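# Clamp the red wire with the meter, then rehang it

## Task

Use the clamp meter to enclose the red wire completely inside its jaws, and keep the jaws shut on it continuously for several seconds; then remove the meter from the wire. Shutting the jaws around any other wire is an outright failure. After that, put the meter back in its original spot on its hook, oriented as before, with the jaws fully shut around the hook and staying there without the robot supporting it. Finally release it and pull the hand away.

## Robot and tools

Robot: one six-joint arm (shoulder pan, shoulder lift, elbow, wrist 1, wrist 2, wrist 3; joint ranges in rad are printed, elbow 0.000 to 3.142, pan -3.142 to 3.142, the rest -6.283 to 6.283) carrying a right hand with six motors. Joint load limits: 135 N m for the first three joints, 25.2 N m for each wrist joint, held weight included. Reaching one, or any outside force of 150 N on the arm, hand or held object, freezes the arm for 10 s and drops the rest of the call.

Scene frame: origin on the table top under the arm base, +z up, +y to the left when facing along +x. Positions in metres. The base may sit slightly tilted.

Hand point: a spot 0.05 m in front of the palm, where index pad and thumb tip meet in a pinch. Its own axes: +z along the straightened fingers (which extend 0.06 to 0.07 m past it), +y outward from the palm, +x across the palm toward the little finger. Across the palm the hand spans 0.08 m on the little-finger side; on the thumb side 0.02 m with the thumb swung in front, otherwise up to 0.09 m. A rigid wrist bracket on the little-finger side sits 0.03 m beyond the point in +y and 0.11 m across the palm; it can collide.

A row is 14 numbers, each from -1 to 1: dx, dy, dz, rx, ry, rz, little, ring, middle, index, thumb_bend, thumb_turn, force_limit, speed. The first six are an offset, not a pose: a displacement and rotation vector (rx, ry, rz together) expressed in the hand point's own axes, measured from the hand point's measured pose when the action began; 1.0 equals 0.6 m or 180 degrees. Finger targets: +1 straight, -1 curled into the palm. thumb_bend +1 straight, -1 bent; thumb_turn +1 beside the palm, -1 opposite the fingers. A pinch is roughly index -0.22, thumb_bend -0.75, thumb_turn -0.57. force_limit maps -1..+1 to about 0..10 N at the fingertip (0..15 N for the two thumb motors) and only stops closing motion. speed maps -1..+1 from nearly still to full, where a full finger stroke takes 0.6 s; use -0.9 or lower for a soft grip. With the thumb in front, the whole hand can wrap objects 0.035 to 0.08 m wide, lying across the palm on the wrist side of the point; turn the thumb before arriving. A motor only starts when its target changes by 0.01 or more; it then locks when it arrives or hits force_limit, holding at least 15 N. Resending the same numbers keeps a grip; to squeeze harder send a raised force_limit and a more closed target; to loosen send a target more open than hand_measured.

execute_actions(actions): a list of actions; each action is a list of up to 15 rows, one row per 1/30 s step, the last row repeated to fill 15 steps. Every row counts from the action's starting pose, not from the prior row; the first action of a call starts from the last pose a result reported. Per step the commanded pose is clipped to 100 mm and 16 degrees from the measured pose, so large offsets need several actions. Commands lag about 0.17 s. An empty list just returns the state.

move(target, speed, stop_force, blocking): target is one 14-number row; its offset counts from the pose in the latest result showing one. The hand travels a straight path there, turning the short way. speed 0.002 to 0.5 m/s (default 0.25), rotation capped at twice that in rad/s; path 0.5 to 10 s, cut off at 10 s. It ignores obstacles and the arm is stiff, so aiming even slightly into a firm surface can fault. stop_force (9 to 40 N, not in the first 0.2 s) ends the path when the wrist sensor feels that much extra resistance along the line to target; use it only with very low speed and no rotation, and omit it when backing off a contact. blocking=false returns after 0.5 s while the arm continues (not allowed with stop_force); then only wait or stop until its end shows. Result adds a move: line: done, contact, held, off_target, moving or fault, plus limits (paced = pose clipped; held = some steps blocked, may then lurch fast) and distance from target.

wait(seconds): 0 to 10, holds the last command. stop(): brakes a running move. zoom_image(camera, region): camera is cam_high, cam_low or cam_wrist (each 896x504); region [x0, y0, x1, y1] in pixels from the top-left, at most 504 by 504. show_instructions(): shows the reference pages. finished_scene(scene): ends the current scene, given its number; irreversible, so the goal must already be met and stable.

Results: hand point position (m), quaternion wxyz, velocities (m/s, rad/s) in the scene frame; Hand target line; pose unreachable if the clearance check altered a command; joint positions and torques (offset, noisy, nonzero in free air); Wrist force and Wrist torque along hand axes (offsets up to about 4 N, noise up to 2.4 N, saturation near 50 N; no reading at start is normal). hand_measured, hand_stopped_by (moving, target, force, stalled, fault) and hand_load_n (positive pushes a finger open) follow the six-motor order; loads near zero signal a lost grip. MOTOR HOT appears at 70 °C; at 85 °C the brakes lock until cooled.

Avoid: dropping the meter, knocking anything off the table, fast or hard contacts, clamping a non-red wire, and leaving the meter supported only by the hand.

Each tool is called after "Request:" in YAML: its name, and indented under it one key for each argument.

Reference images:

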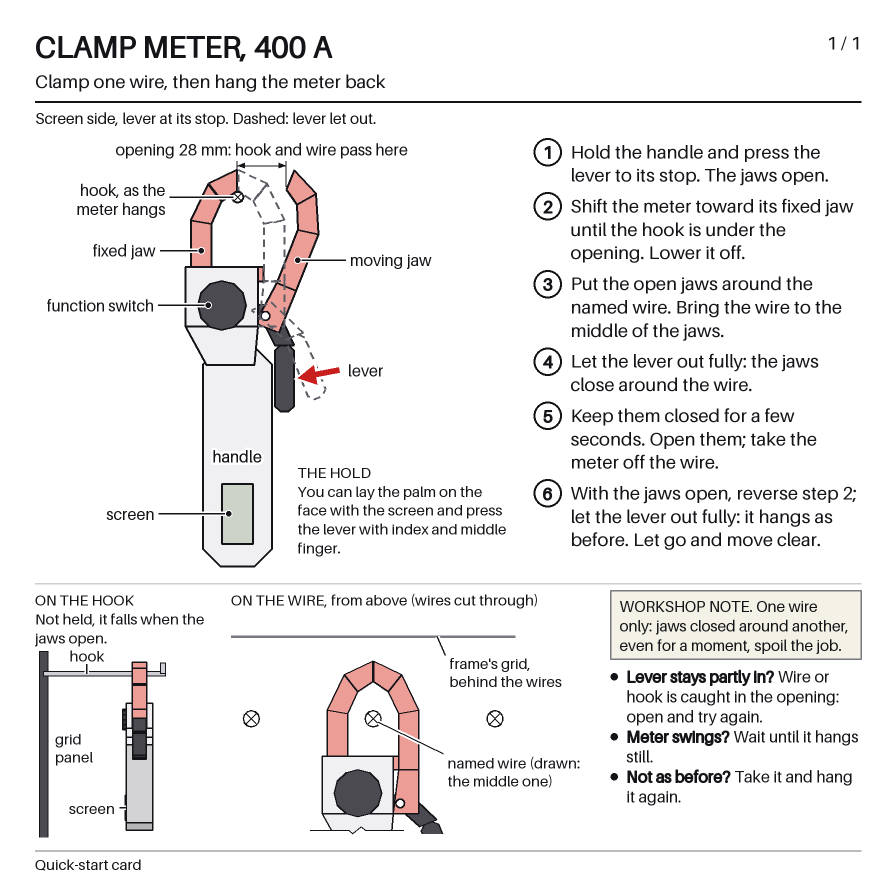

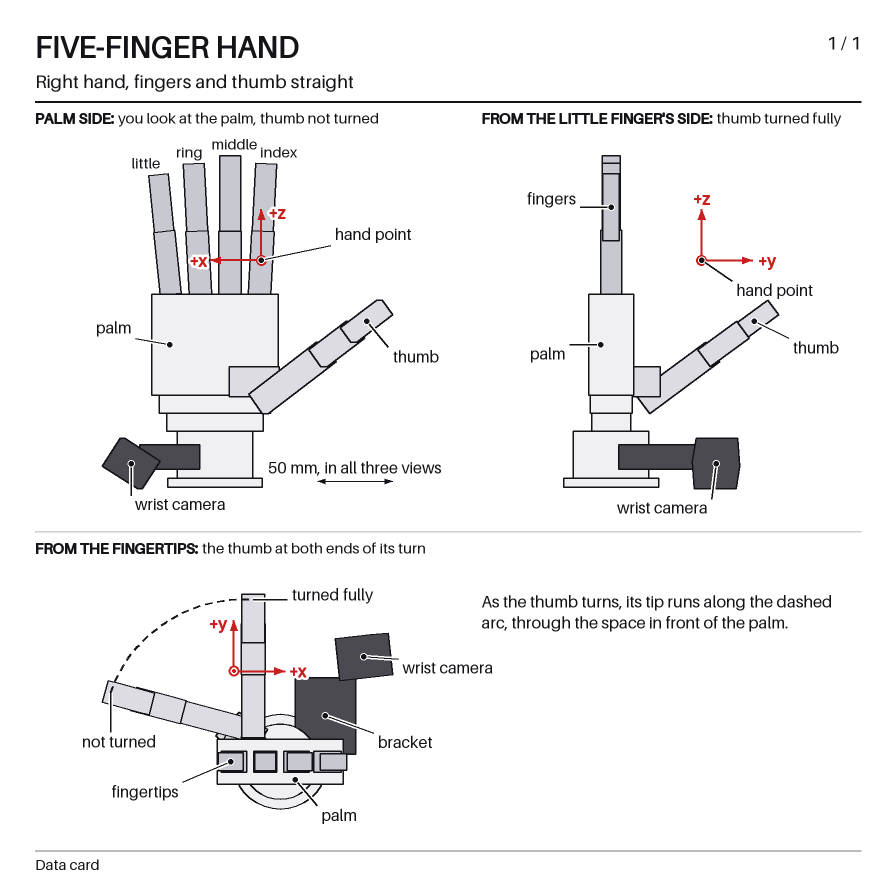

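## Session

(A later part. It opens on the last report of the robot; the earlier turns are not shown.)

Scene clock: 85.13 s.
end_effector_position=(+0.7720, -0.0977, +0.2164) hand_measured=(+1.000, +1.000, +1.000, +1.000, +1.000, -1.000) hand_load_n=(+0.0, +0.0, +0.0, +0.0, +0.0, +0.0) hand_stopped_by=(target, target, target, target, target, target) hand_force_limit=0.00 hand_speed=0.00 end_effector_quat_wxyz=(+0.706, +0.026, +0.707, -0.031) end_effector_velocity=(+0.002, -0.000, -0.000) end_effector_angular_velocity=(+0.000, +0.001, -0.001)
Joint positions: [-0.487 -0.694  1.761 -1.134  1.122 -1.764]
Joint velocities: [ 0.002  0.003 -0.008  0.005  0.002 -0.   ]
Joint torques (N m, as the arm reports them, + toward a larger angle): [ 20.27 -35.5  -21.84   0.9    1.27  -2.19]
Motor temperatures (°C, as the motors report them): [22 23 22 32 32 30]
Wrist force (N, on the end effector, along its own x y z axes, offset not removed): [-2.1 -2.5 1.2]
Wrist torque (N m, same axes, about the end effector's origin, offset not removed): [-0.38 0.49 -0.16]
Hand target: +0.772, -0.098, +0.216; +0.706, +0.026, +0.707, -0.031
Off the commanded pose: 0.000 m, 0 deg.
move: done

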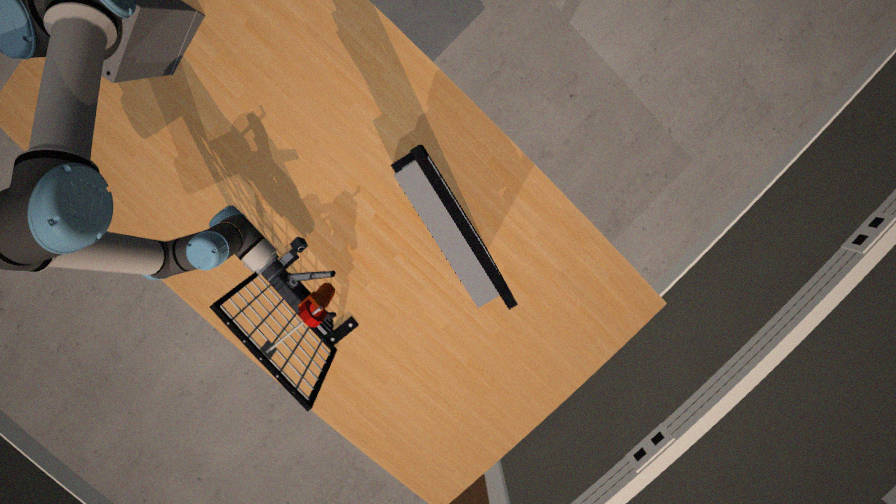

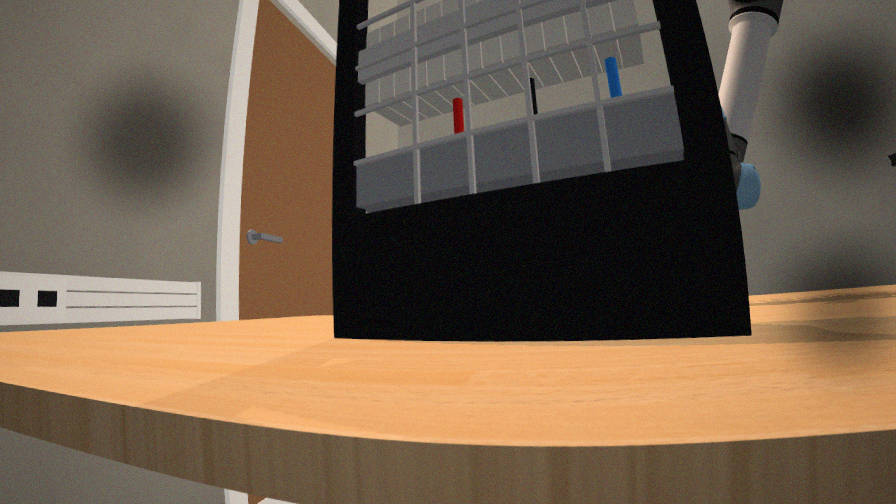

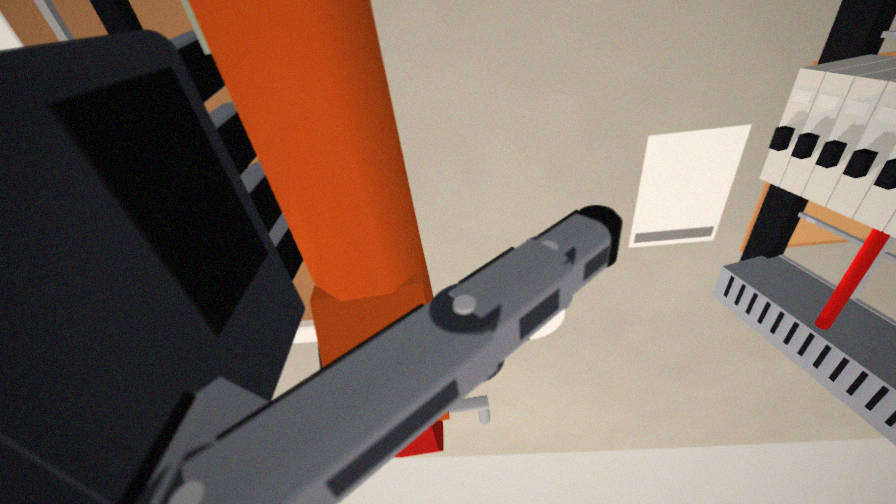

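Request:
move:
  target: [-0.01,0.012,0.04,0,0,0,1,1,1,1,1,-1,0,0]
  speed: 0.02

Request:
execute_actions:
  actions:
    - [[0,0,0,0,0,0,-1,-1,1,1,-1,-1,0.6,-0.7]]
    - [[0,0,0,0,0,0,-1,-1,1,1,-1,-1,0.6,-0.7]]
    - [[0,0,0,0,0,0,-1,-1,1,1,-1,-1,0.6,-0.7]]
    - [[0,0,0,0,0,0,-1,-1,1,1,-1,-1,0.6,-0.7]]
    - [[0,0,0,0,0,0,-1,-1,1,1,-1,-1,0.6,-0.7]]
    - [[0,0,0,0,0,0,-1,-1,1,1,-1,-1,0.6,-0.7]]

Request:
zoom_image:
  camera: "cam_high"
  region: [250, 240, 380, 370]

Scene clock: 98.27 s.
end_effector_position=(+0.7962, -0.0925, +0.2223) hand_measured=(+1.000, +1.000, +1.000, +1.000, +1.000, -1.000) hand_load_n=(+0.0, +0.0, +0.0, +0.0, +0.0, +0.0) hand_stopped_by=(target, target, target, target, target, target) hand_force_limit=0.00 hand_speed=0.00 end_effector_quat_wxyz=(+0.706, +0.026, +0.707, -0.031) end_effector_velocity=(+0.003, +0.000, +0.000) end_effector_angular_velocity=(-0.000, -0.000, -0.000)
Joint positions: [-0.454 -0.679  1.692 -1.079  1.154 -1.767]
Joint velocities: [ 0.003  0.002 -0.008  0.005  0.003 -0.   ]
Joint torques (N m, as the arm reports them, + toward a larger angle): [ 22.04 -36.35 -22.82   0.86   1.05  -2.25]
Motor temperatures (°C, as the motors report them): [22 23 22 32 32 30]
Wrist force (N, on the end effector, along its own x y z axes, offset not removed): [0.2 -3.0 1.9]
Wrist torque (N m, same axes, about the end effector's origin, offset not removed): [-0.74 -0.08 -0.03]
Hand target: +0.796, -0.092, +0.222; +0.706, +0.026, +0.707, -0.031
Off the commanded pose: 0.000 m, 0 deg.
move: done

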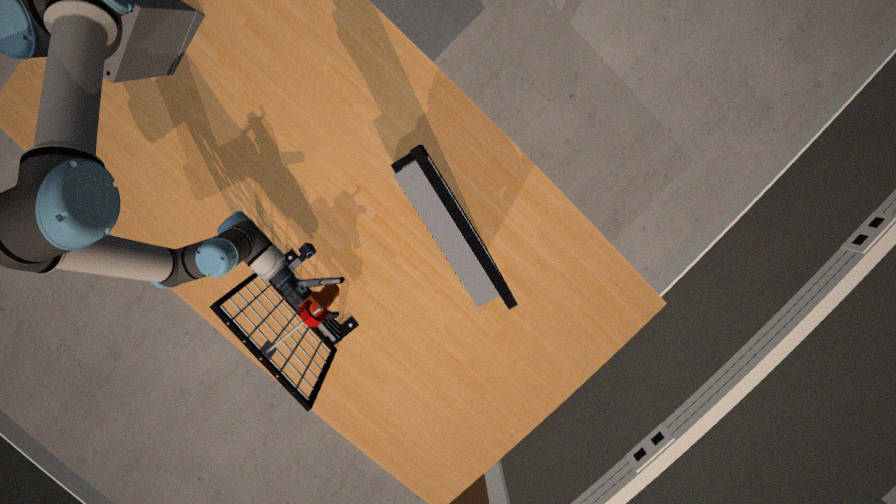

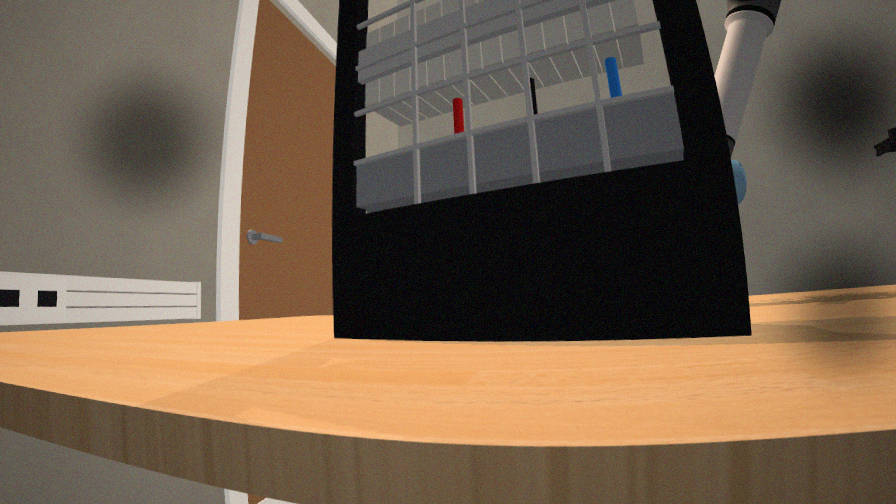

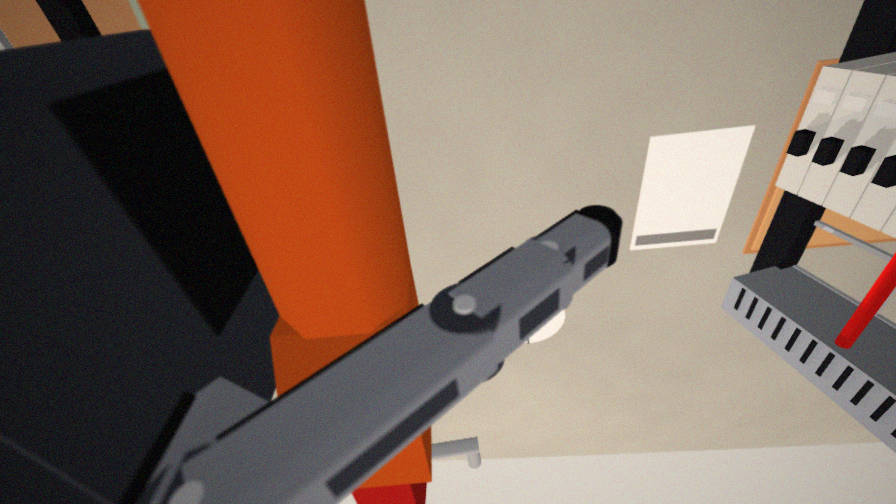

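Scene clock: 101.27 s.
end_effector_position=(+0.7962, -0.0924, +0.2222) hand_measured=(-0.448, -0.448, +1.000, +1.000, +0.086, -1.000) hand_load_n=(+0.0, +0.0, +0.0, +0.0, +0.0, +0.0) hand_stopped_by=(moving, moving, target, target, moving, target) hand_force_limit=0.60 hand_speed=-0.70 end_effector_quat_wxyz=(+0.706, +0.026, +0.707, -0.031) end_effector_velocity=(-0.000, -0.000, -0.000) end_effector_angular_velocity=(+0.000, +0.001, -0.001)
Joint positions: [-0.454 -0.678  1.692 -1.079  1.154 -1.767]
Joint velocities: [-0.  0.  0. -0.  0. -0.]
Joint torques (N m, as the arm reports them, + toward a larger angle): [  5.11 -47.93   0.24  -3.54  -0.75  -1.61]
Motor temperatures (°C, as the motors report them): [22 23 22 32 32 30]
Wrist force (N, on the end effector, along its own x y z axes, offset not removed): [1.0 -0.2 -0.3]
Wrist torque (N m, same axes, about the end effector's origin, offset not removed): [0.03 -0.16 0.05]
Hand target: +0.796, -0.092, +0.222; +0.706, +0.026, +0.707, -0.031
Off the commanded pose: 0.000 m, 0 deg.

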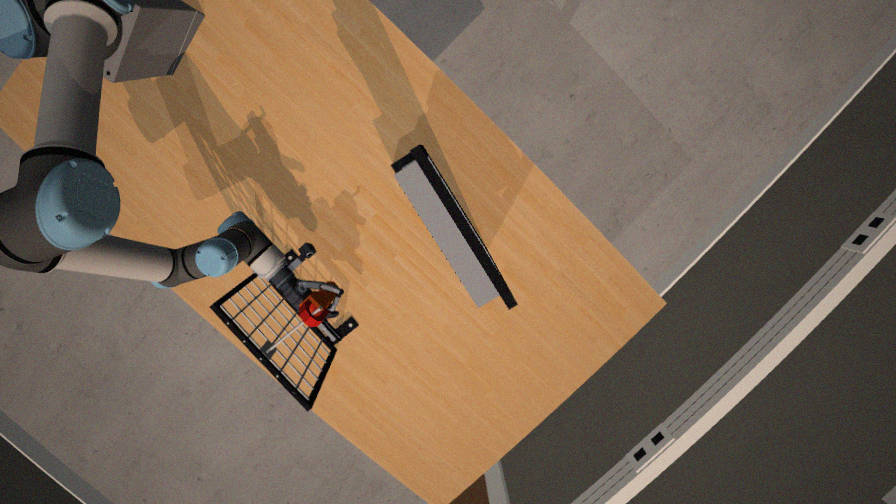

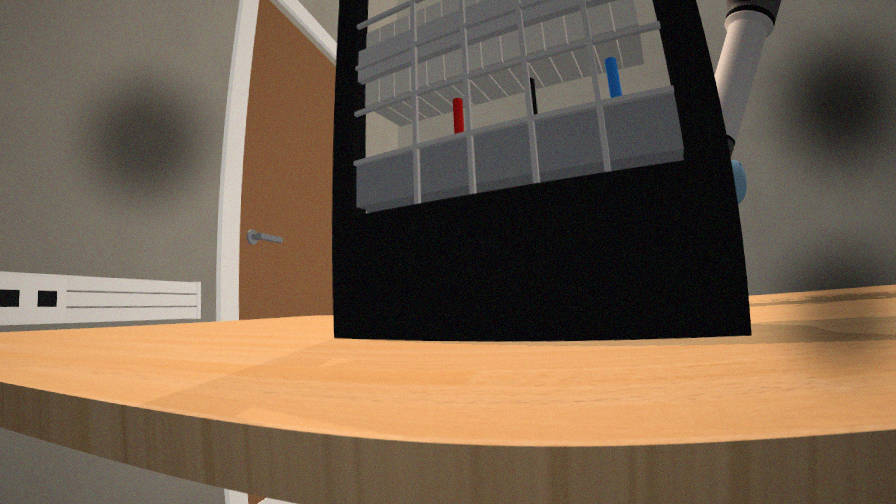

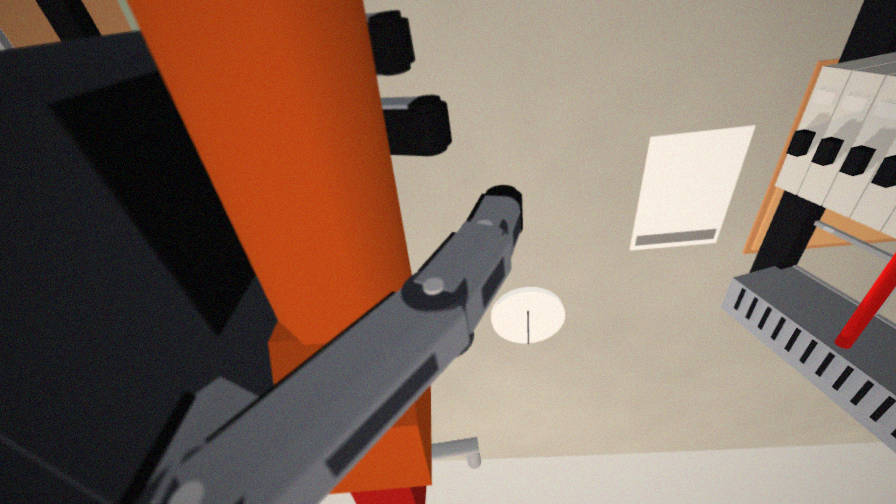

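Region (250, 240, 380, 370) of cam_high's 896x504 image, scaled by 3.877, with more detail than that image has.

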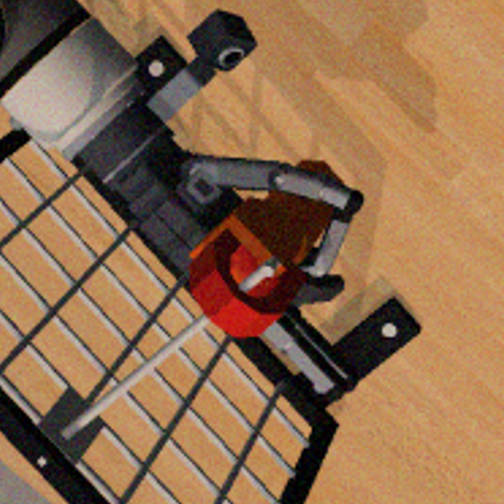

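Request:
wait:
  seconds: 1

Request:
move:
  target: [0,0,0,0,0,0,-0.98,-0.98,-1,-1,-0.98,-1,1,-0.6]

Request:
zoom_image:
  camera: "cam_high"
  region: [250, 240, 380, 370]

Scene clock: 107.50 s.
end_effector_position=(+0.7962, -0.0924, +0.2222) hand_measured=(-0.828, -0.796, +1.000, +1.000, -0.398, -1.000) hand_load_n=(+8.5, +7.5, +0.0, +0.0, +12.0, +2.5) hand_stopped_by=(force, force, target, target, force, target) hand_force_limit=0.60 hand_speed=-0.70 end_effector_quat_wxyz=(+0.706, +0.026, +0.707, -0.031) end_effector_velocity=(+0.000, -0.000, -0.001) end_effector_angular_velocity=(-0.000, -0.000, -0.000)
Joint positions: [-0.454 -0.678  1.692 -1.079  1.154 -1.767]
Joint velocities: [-0.     0.001 -0.001 -0.    -0.     0.   ]
Joint torques (N m, as the arm reports them, + toward a larger angle): [  5.52 -47.5   -0.06  -3.47  -0.69  -1.57]
Motor temperatures (°C, as the motors report them): [22 23 22 32 32 30]
Wrist force (N, on the end effector, along its own x y z axes, offset not removed): [2.3 -0.1 -1.4]
Wrist torque (N m, same axes, about the end effector's origin, offset not removed): [-0.03 -0.29 0.14]
Hand target: +0.796, -0.092, +0.222; +0.706, +0.026, +0.707, -0.031
Off the commanded pose: 0.000 m, 0 deg.
wait: 1.00 s; at rest from the start

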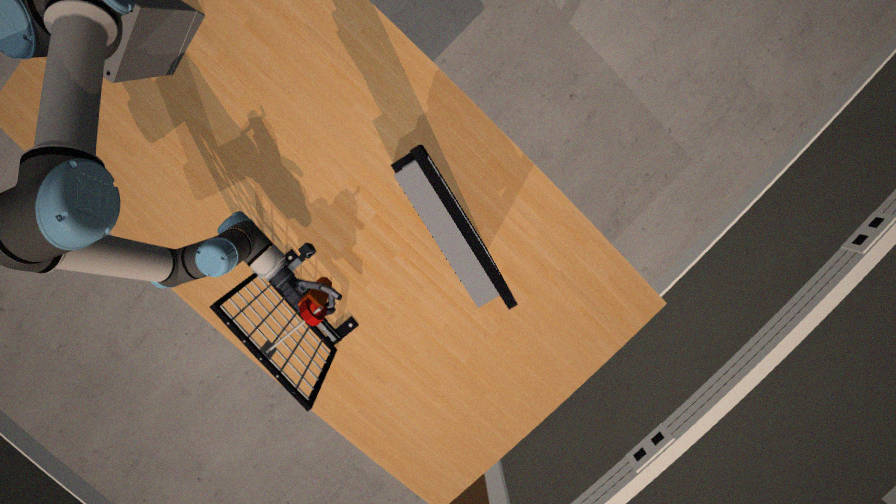

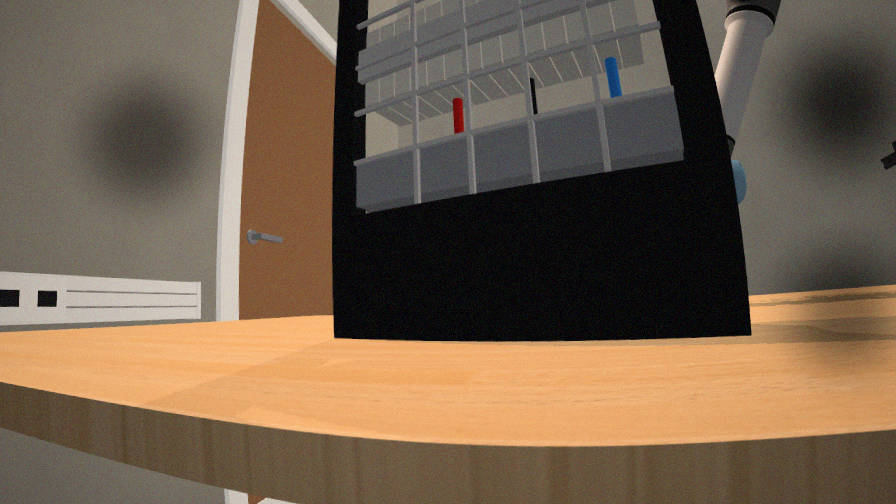

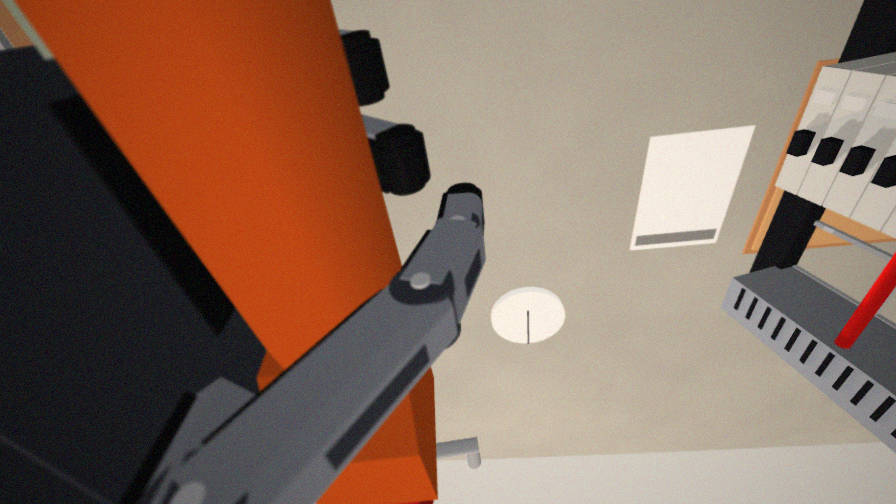

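Scene clock: 109.83 s.
end_effector_position=(+0.7962, -0.0924, +0.2222) hand_measured=(-0.834, -0.802, -0.282, -0.364, -0.420, -1.000) hand_load_n=(+10.5, +10.5, +9.0, +11.5, +16.0, +1.5) hand_stopped_by=(force, force, force, force, force, target) hand_force_limit=1.00 hand_speed=-0.60 end_effector_quat_wxyz=(+0.706, +0.026, +0.707, -0.031) end_effector_velocity=(+0.001, -0.002, +0.001) end_effector_angular_velocity=(-0.001, -0.002, -0.003)
Joint positions: [-0.454 -0.678  1.692 -1.079  1.154 -1.767]
Joint velocities: [-0.001 -0.001 -0.001 -0.     0.002 -0.   ]
Joint torques (N m, as the arm reports them, + toward a larger angle): [  5.45 -47.61  -0.08  -3.36  -0.8   -1.48]
Motor temperatures (°C, as the motors report them): [22 23 22 32 32 30]
Wrist force (N, on the end effector, along its own x y z axes, offset not removed): [1.6 -2.5 -1.2]
Wrist torque (N m, same axes, about the end effector's origin, offset not removed): [-0.20 -0.04 0.11]
Hand target: +0.796, -0.092, +0.222; +0.706, +0.026, +0.707, -0.031
Off the commanded pose: 0.000 m, 0 deg.
move: done

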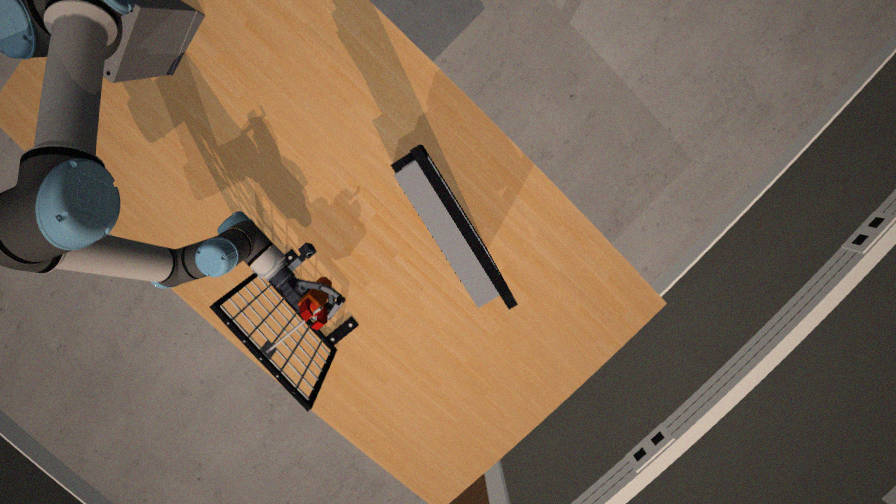

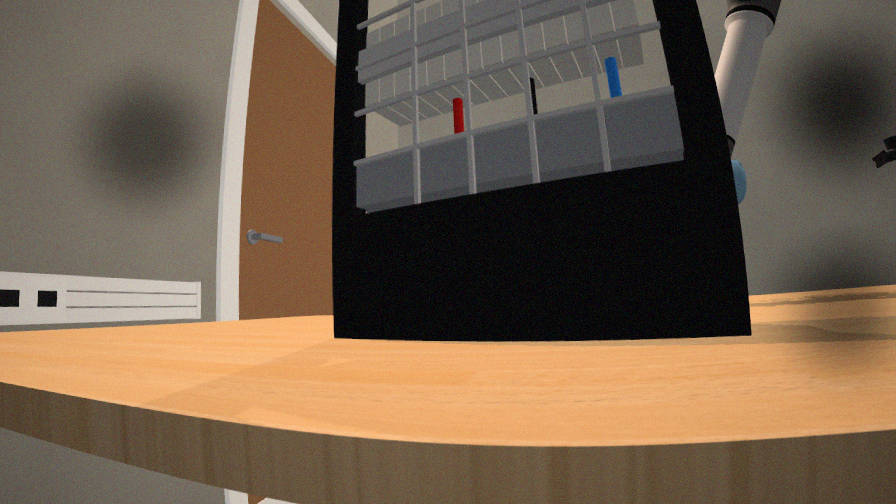

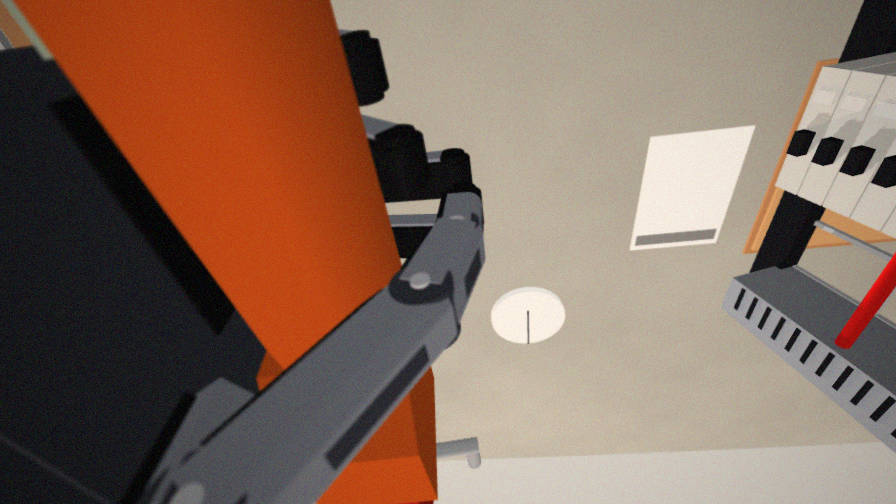

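Region (250, 240, 380, 370) of cam_high's 896x504 image, scaled by 3.877, with more detail than that image has.

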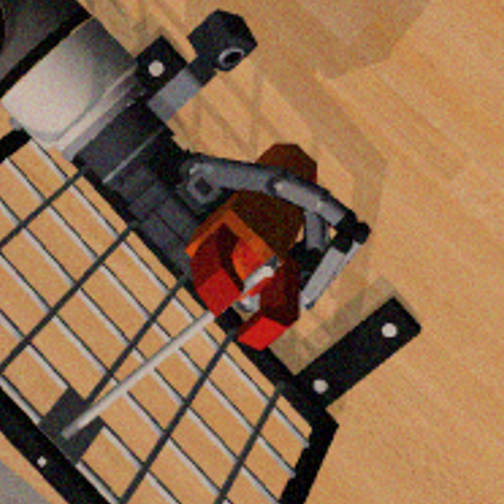

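Request:
move:
  target: [0,0,0,0,0,0,-0.98,-0.98,-1,-1,0.25,-1,1,-0.6]

Request:
move:
  target: [0,0,0,0,0,0,-1,-1,-0.98,-0.98,0.25,-1,1,-0.7]

Request:
zoom_image:
  camera: "cam_high"
  region: [250, 240, 380, 370]

Scene clock: 117.50 s.
end_effector_position=(+0.7962, -0.0924, +0.2222) hand_measured=(-0.836, -0.804, -0.284, -0.366, +0.250, -1.000) hand_load_n=(+0.0, +0.0, +0.5, +0.0, +0.0, +0.0) hand_stopped_by=(force, force, force, force, target, target) hand_force_limit=1.00 hand_speed=-0.60 end_effector_quat_wxyz=(+0.706, +0.026, +0.707, -0.031) end_effector_velocity=(+0.000, +0.001, +0.000) end_effector_angular_velocity=(-0.000, -0.001, +0.002)
Joint positions: [-0.454 -0.678  1.692 -1.079  1.154 -1.767]
Joint velocities: [ 0.002  0.    -0.     0.    -0.    -0.   ]
Joint torques (N m, as the arm reports them, + toward a larger angle): [  5.81 -47.51   0.55  -2.94  -0.94  -1.74]
Motor temperatures (°C, as the motors report them): [22 23 22 32 32 30]
Wrist force (N, on the end effector, along its own x y z axes, offset not removed): [1.4 -2.6 -0.8]
Wrist torque (N m, same axes, about the end effector's origin, offset not removed): [-0.35 -0.23 0.16]
Hand target: +0.796, -0.092, +0.222; +0.706, +0.026, +0.707, -0.031
Off the commanded pose: 0.000 m, 0 deg.
move: done

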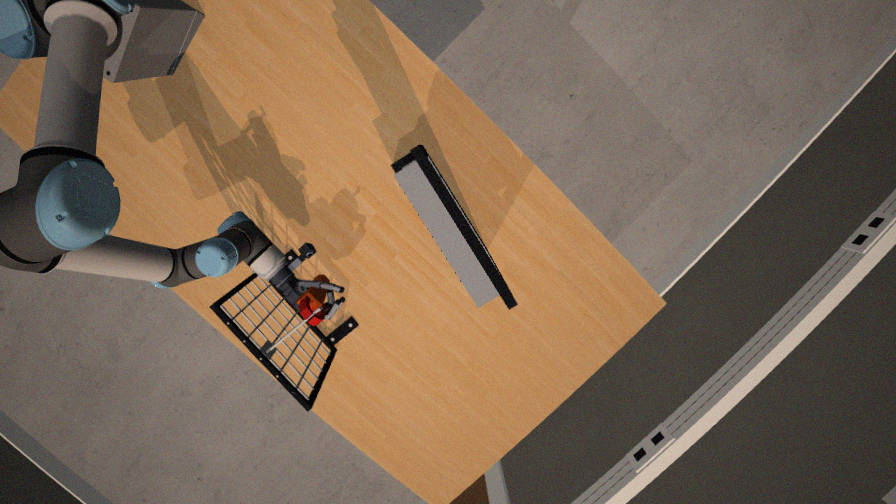

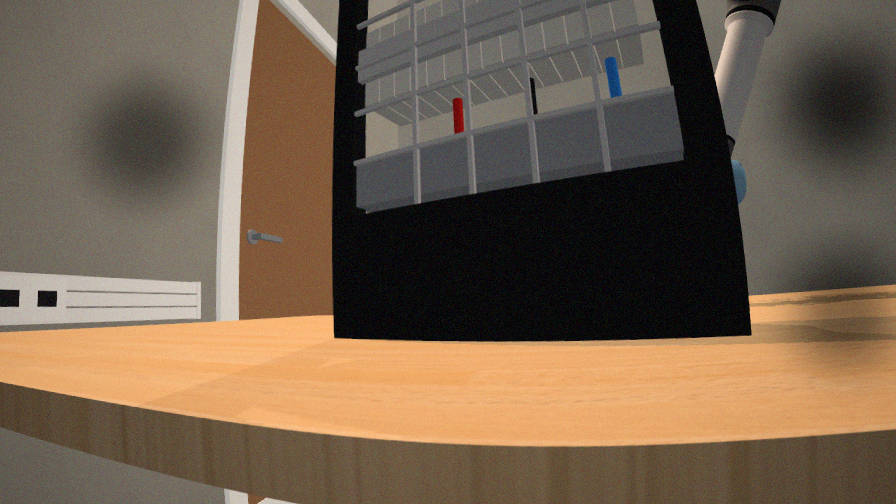

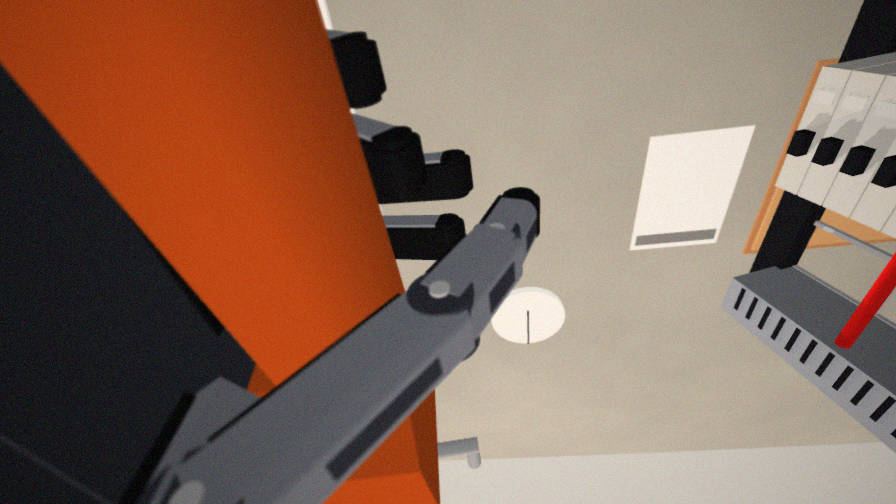

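Scene clock: 118.70 s.
end_effector_position=(+0.7962, -0.0924, +0.2222) hand_measured=(-0.952, -0.886, -0.744, -0.644, +0.254, -1.000) hand_load_n=(+11.0, +9.0, +9.5, -0.5, +5.0, +1.5) hand_stopped_by=(force, force, force, force, target, target) hand_force_limit=1.00 hand_speed=-0.70 end_effector_quat_wxyz=(+0.706, +0.026, +0.707, -0.031) end_effector_velocity=(+0.000, -0.001, +0.000) end_effector_angular_velocity=(-0.001, -0.001, -0.001)
Joint positions: [-0.454 -0.678  1.692 -1.079  1.154 -1.767]
Joint velocities: [-0.001  0.    -0.001 -0.001  0.     0.   ]
Joint torques (N m, as the arm reports them, + toward a larger angle): [  5.41 -48.01  -0.04  -2.95  -0.81  -1.42]
Motor temperatures (°C, as the motors report them): [22 23 22 32 32 30]
Wrist force (N, on the end effector, along its own x y z axes, offset not removed): [5.2 -4.0 1.2]
Wrist torque (N m, same axes, about the end effector's origin, offset not removed): [-0.63 -0.67 0.06]
Hand target: +0.796, -0.092, +0.222; +0.706, +0.026, +0.707, -0.031
Off the commanded pose: 0.000 m, 0 deg.
move: done

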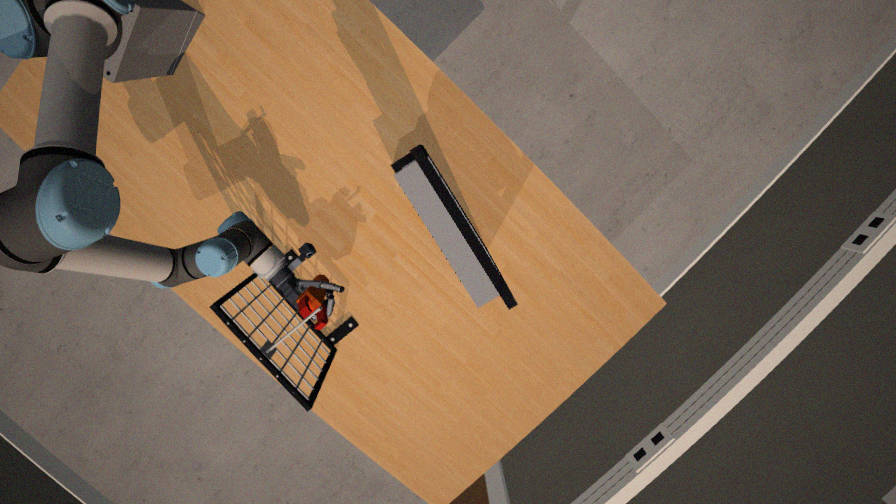

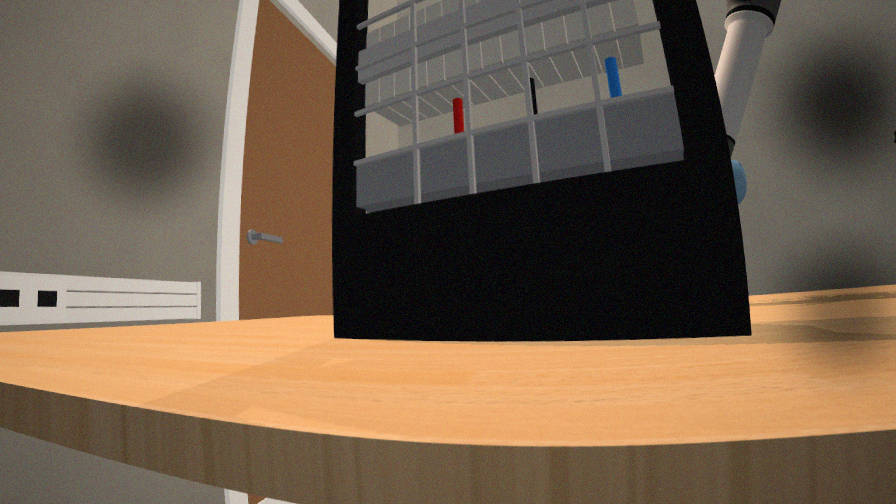

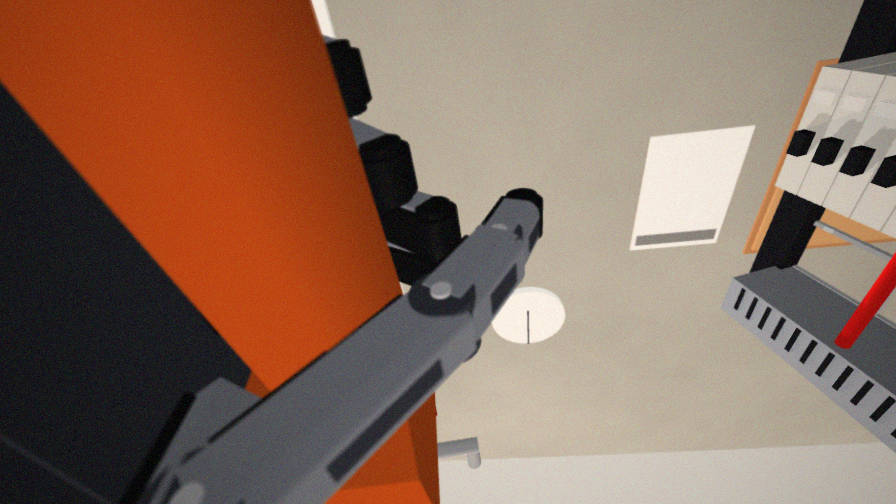

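Region (250, 240, 380, 370) of cam_high's 896x504 image, scaled by 3.877, with more detail than that image has.

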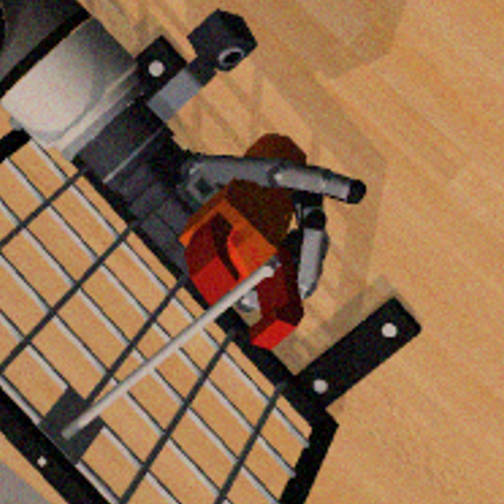

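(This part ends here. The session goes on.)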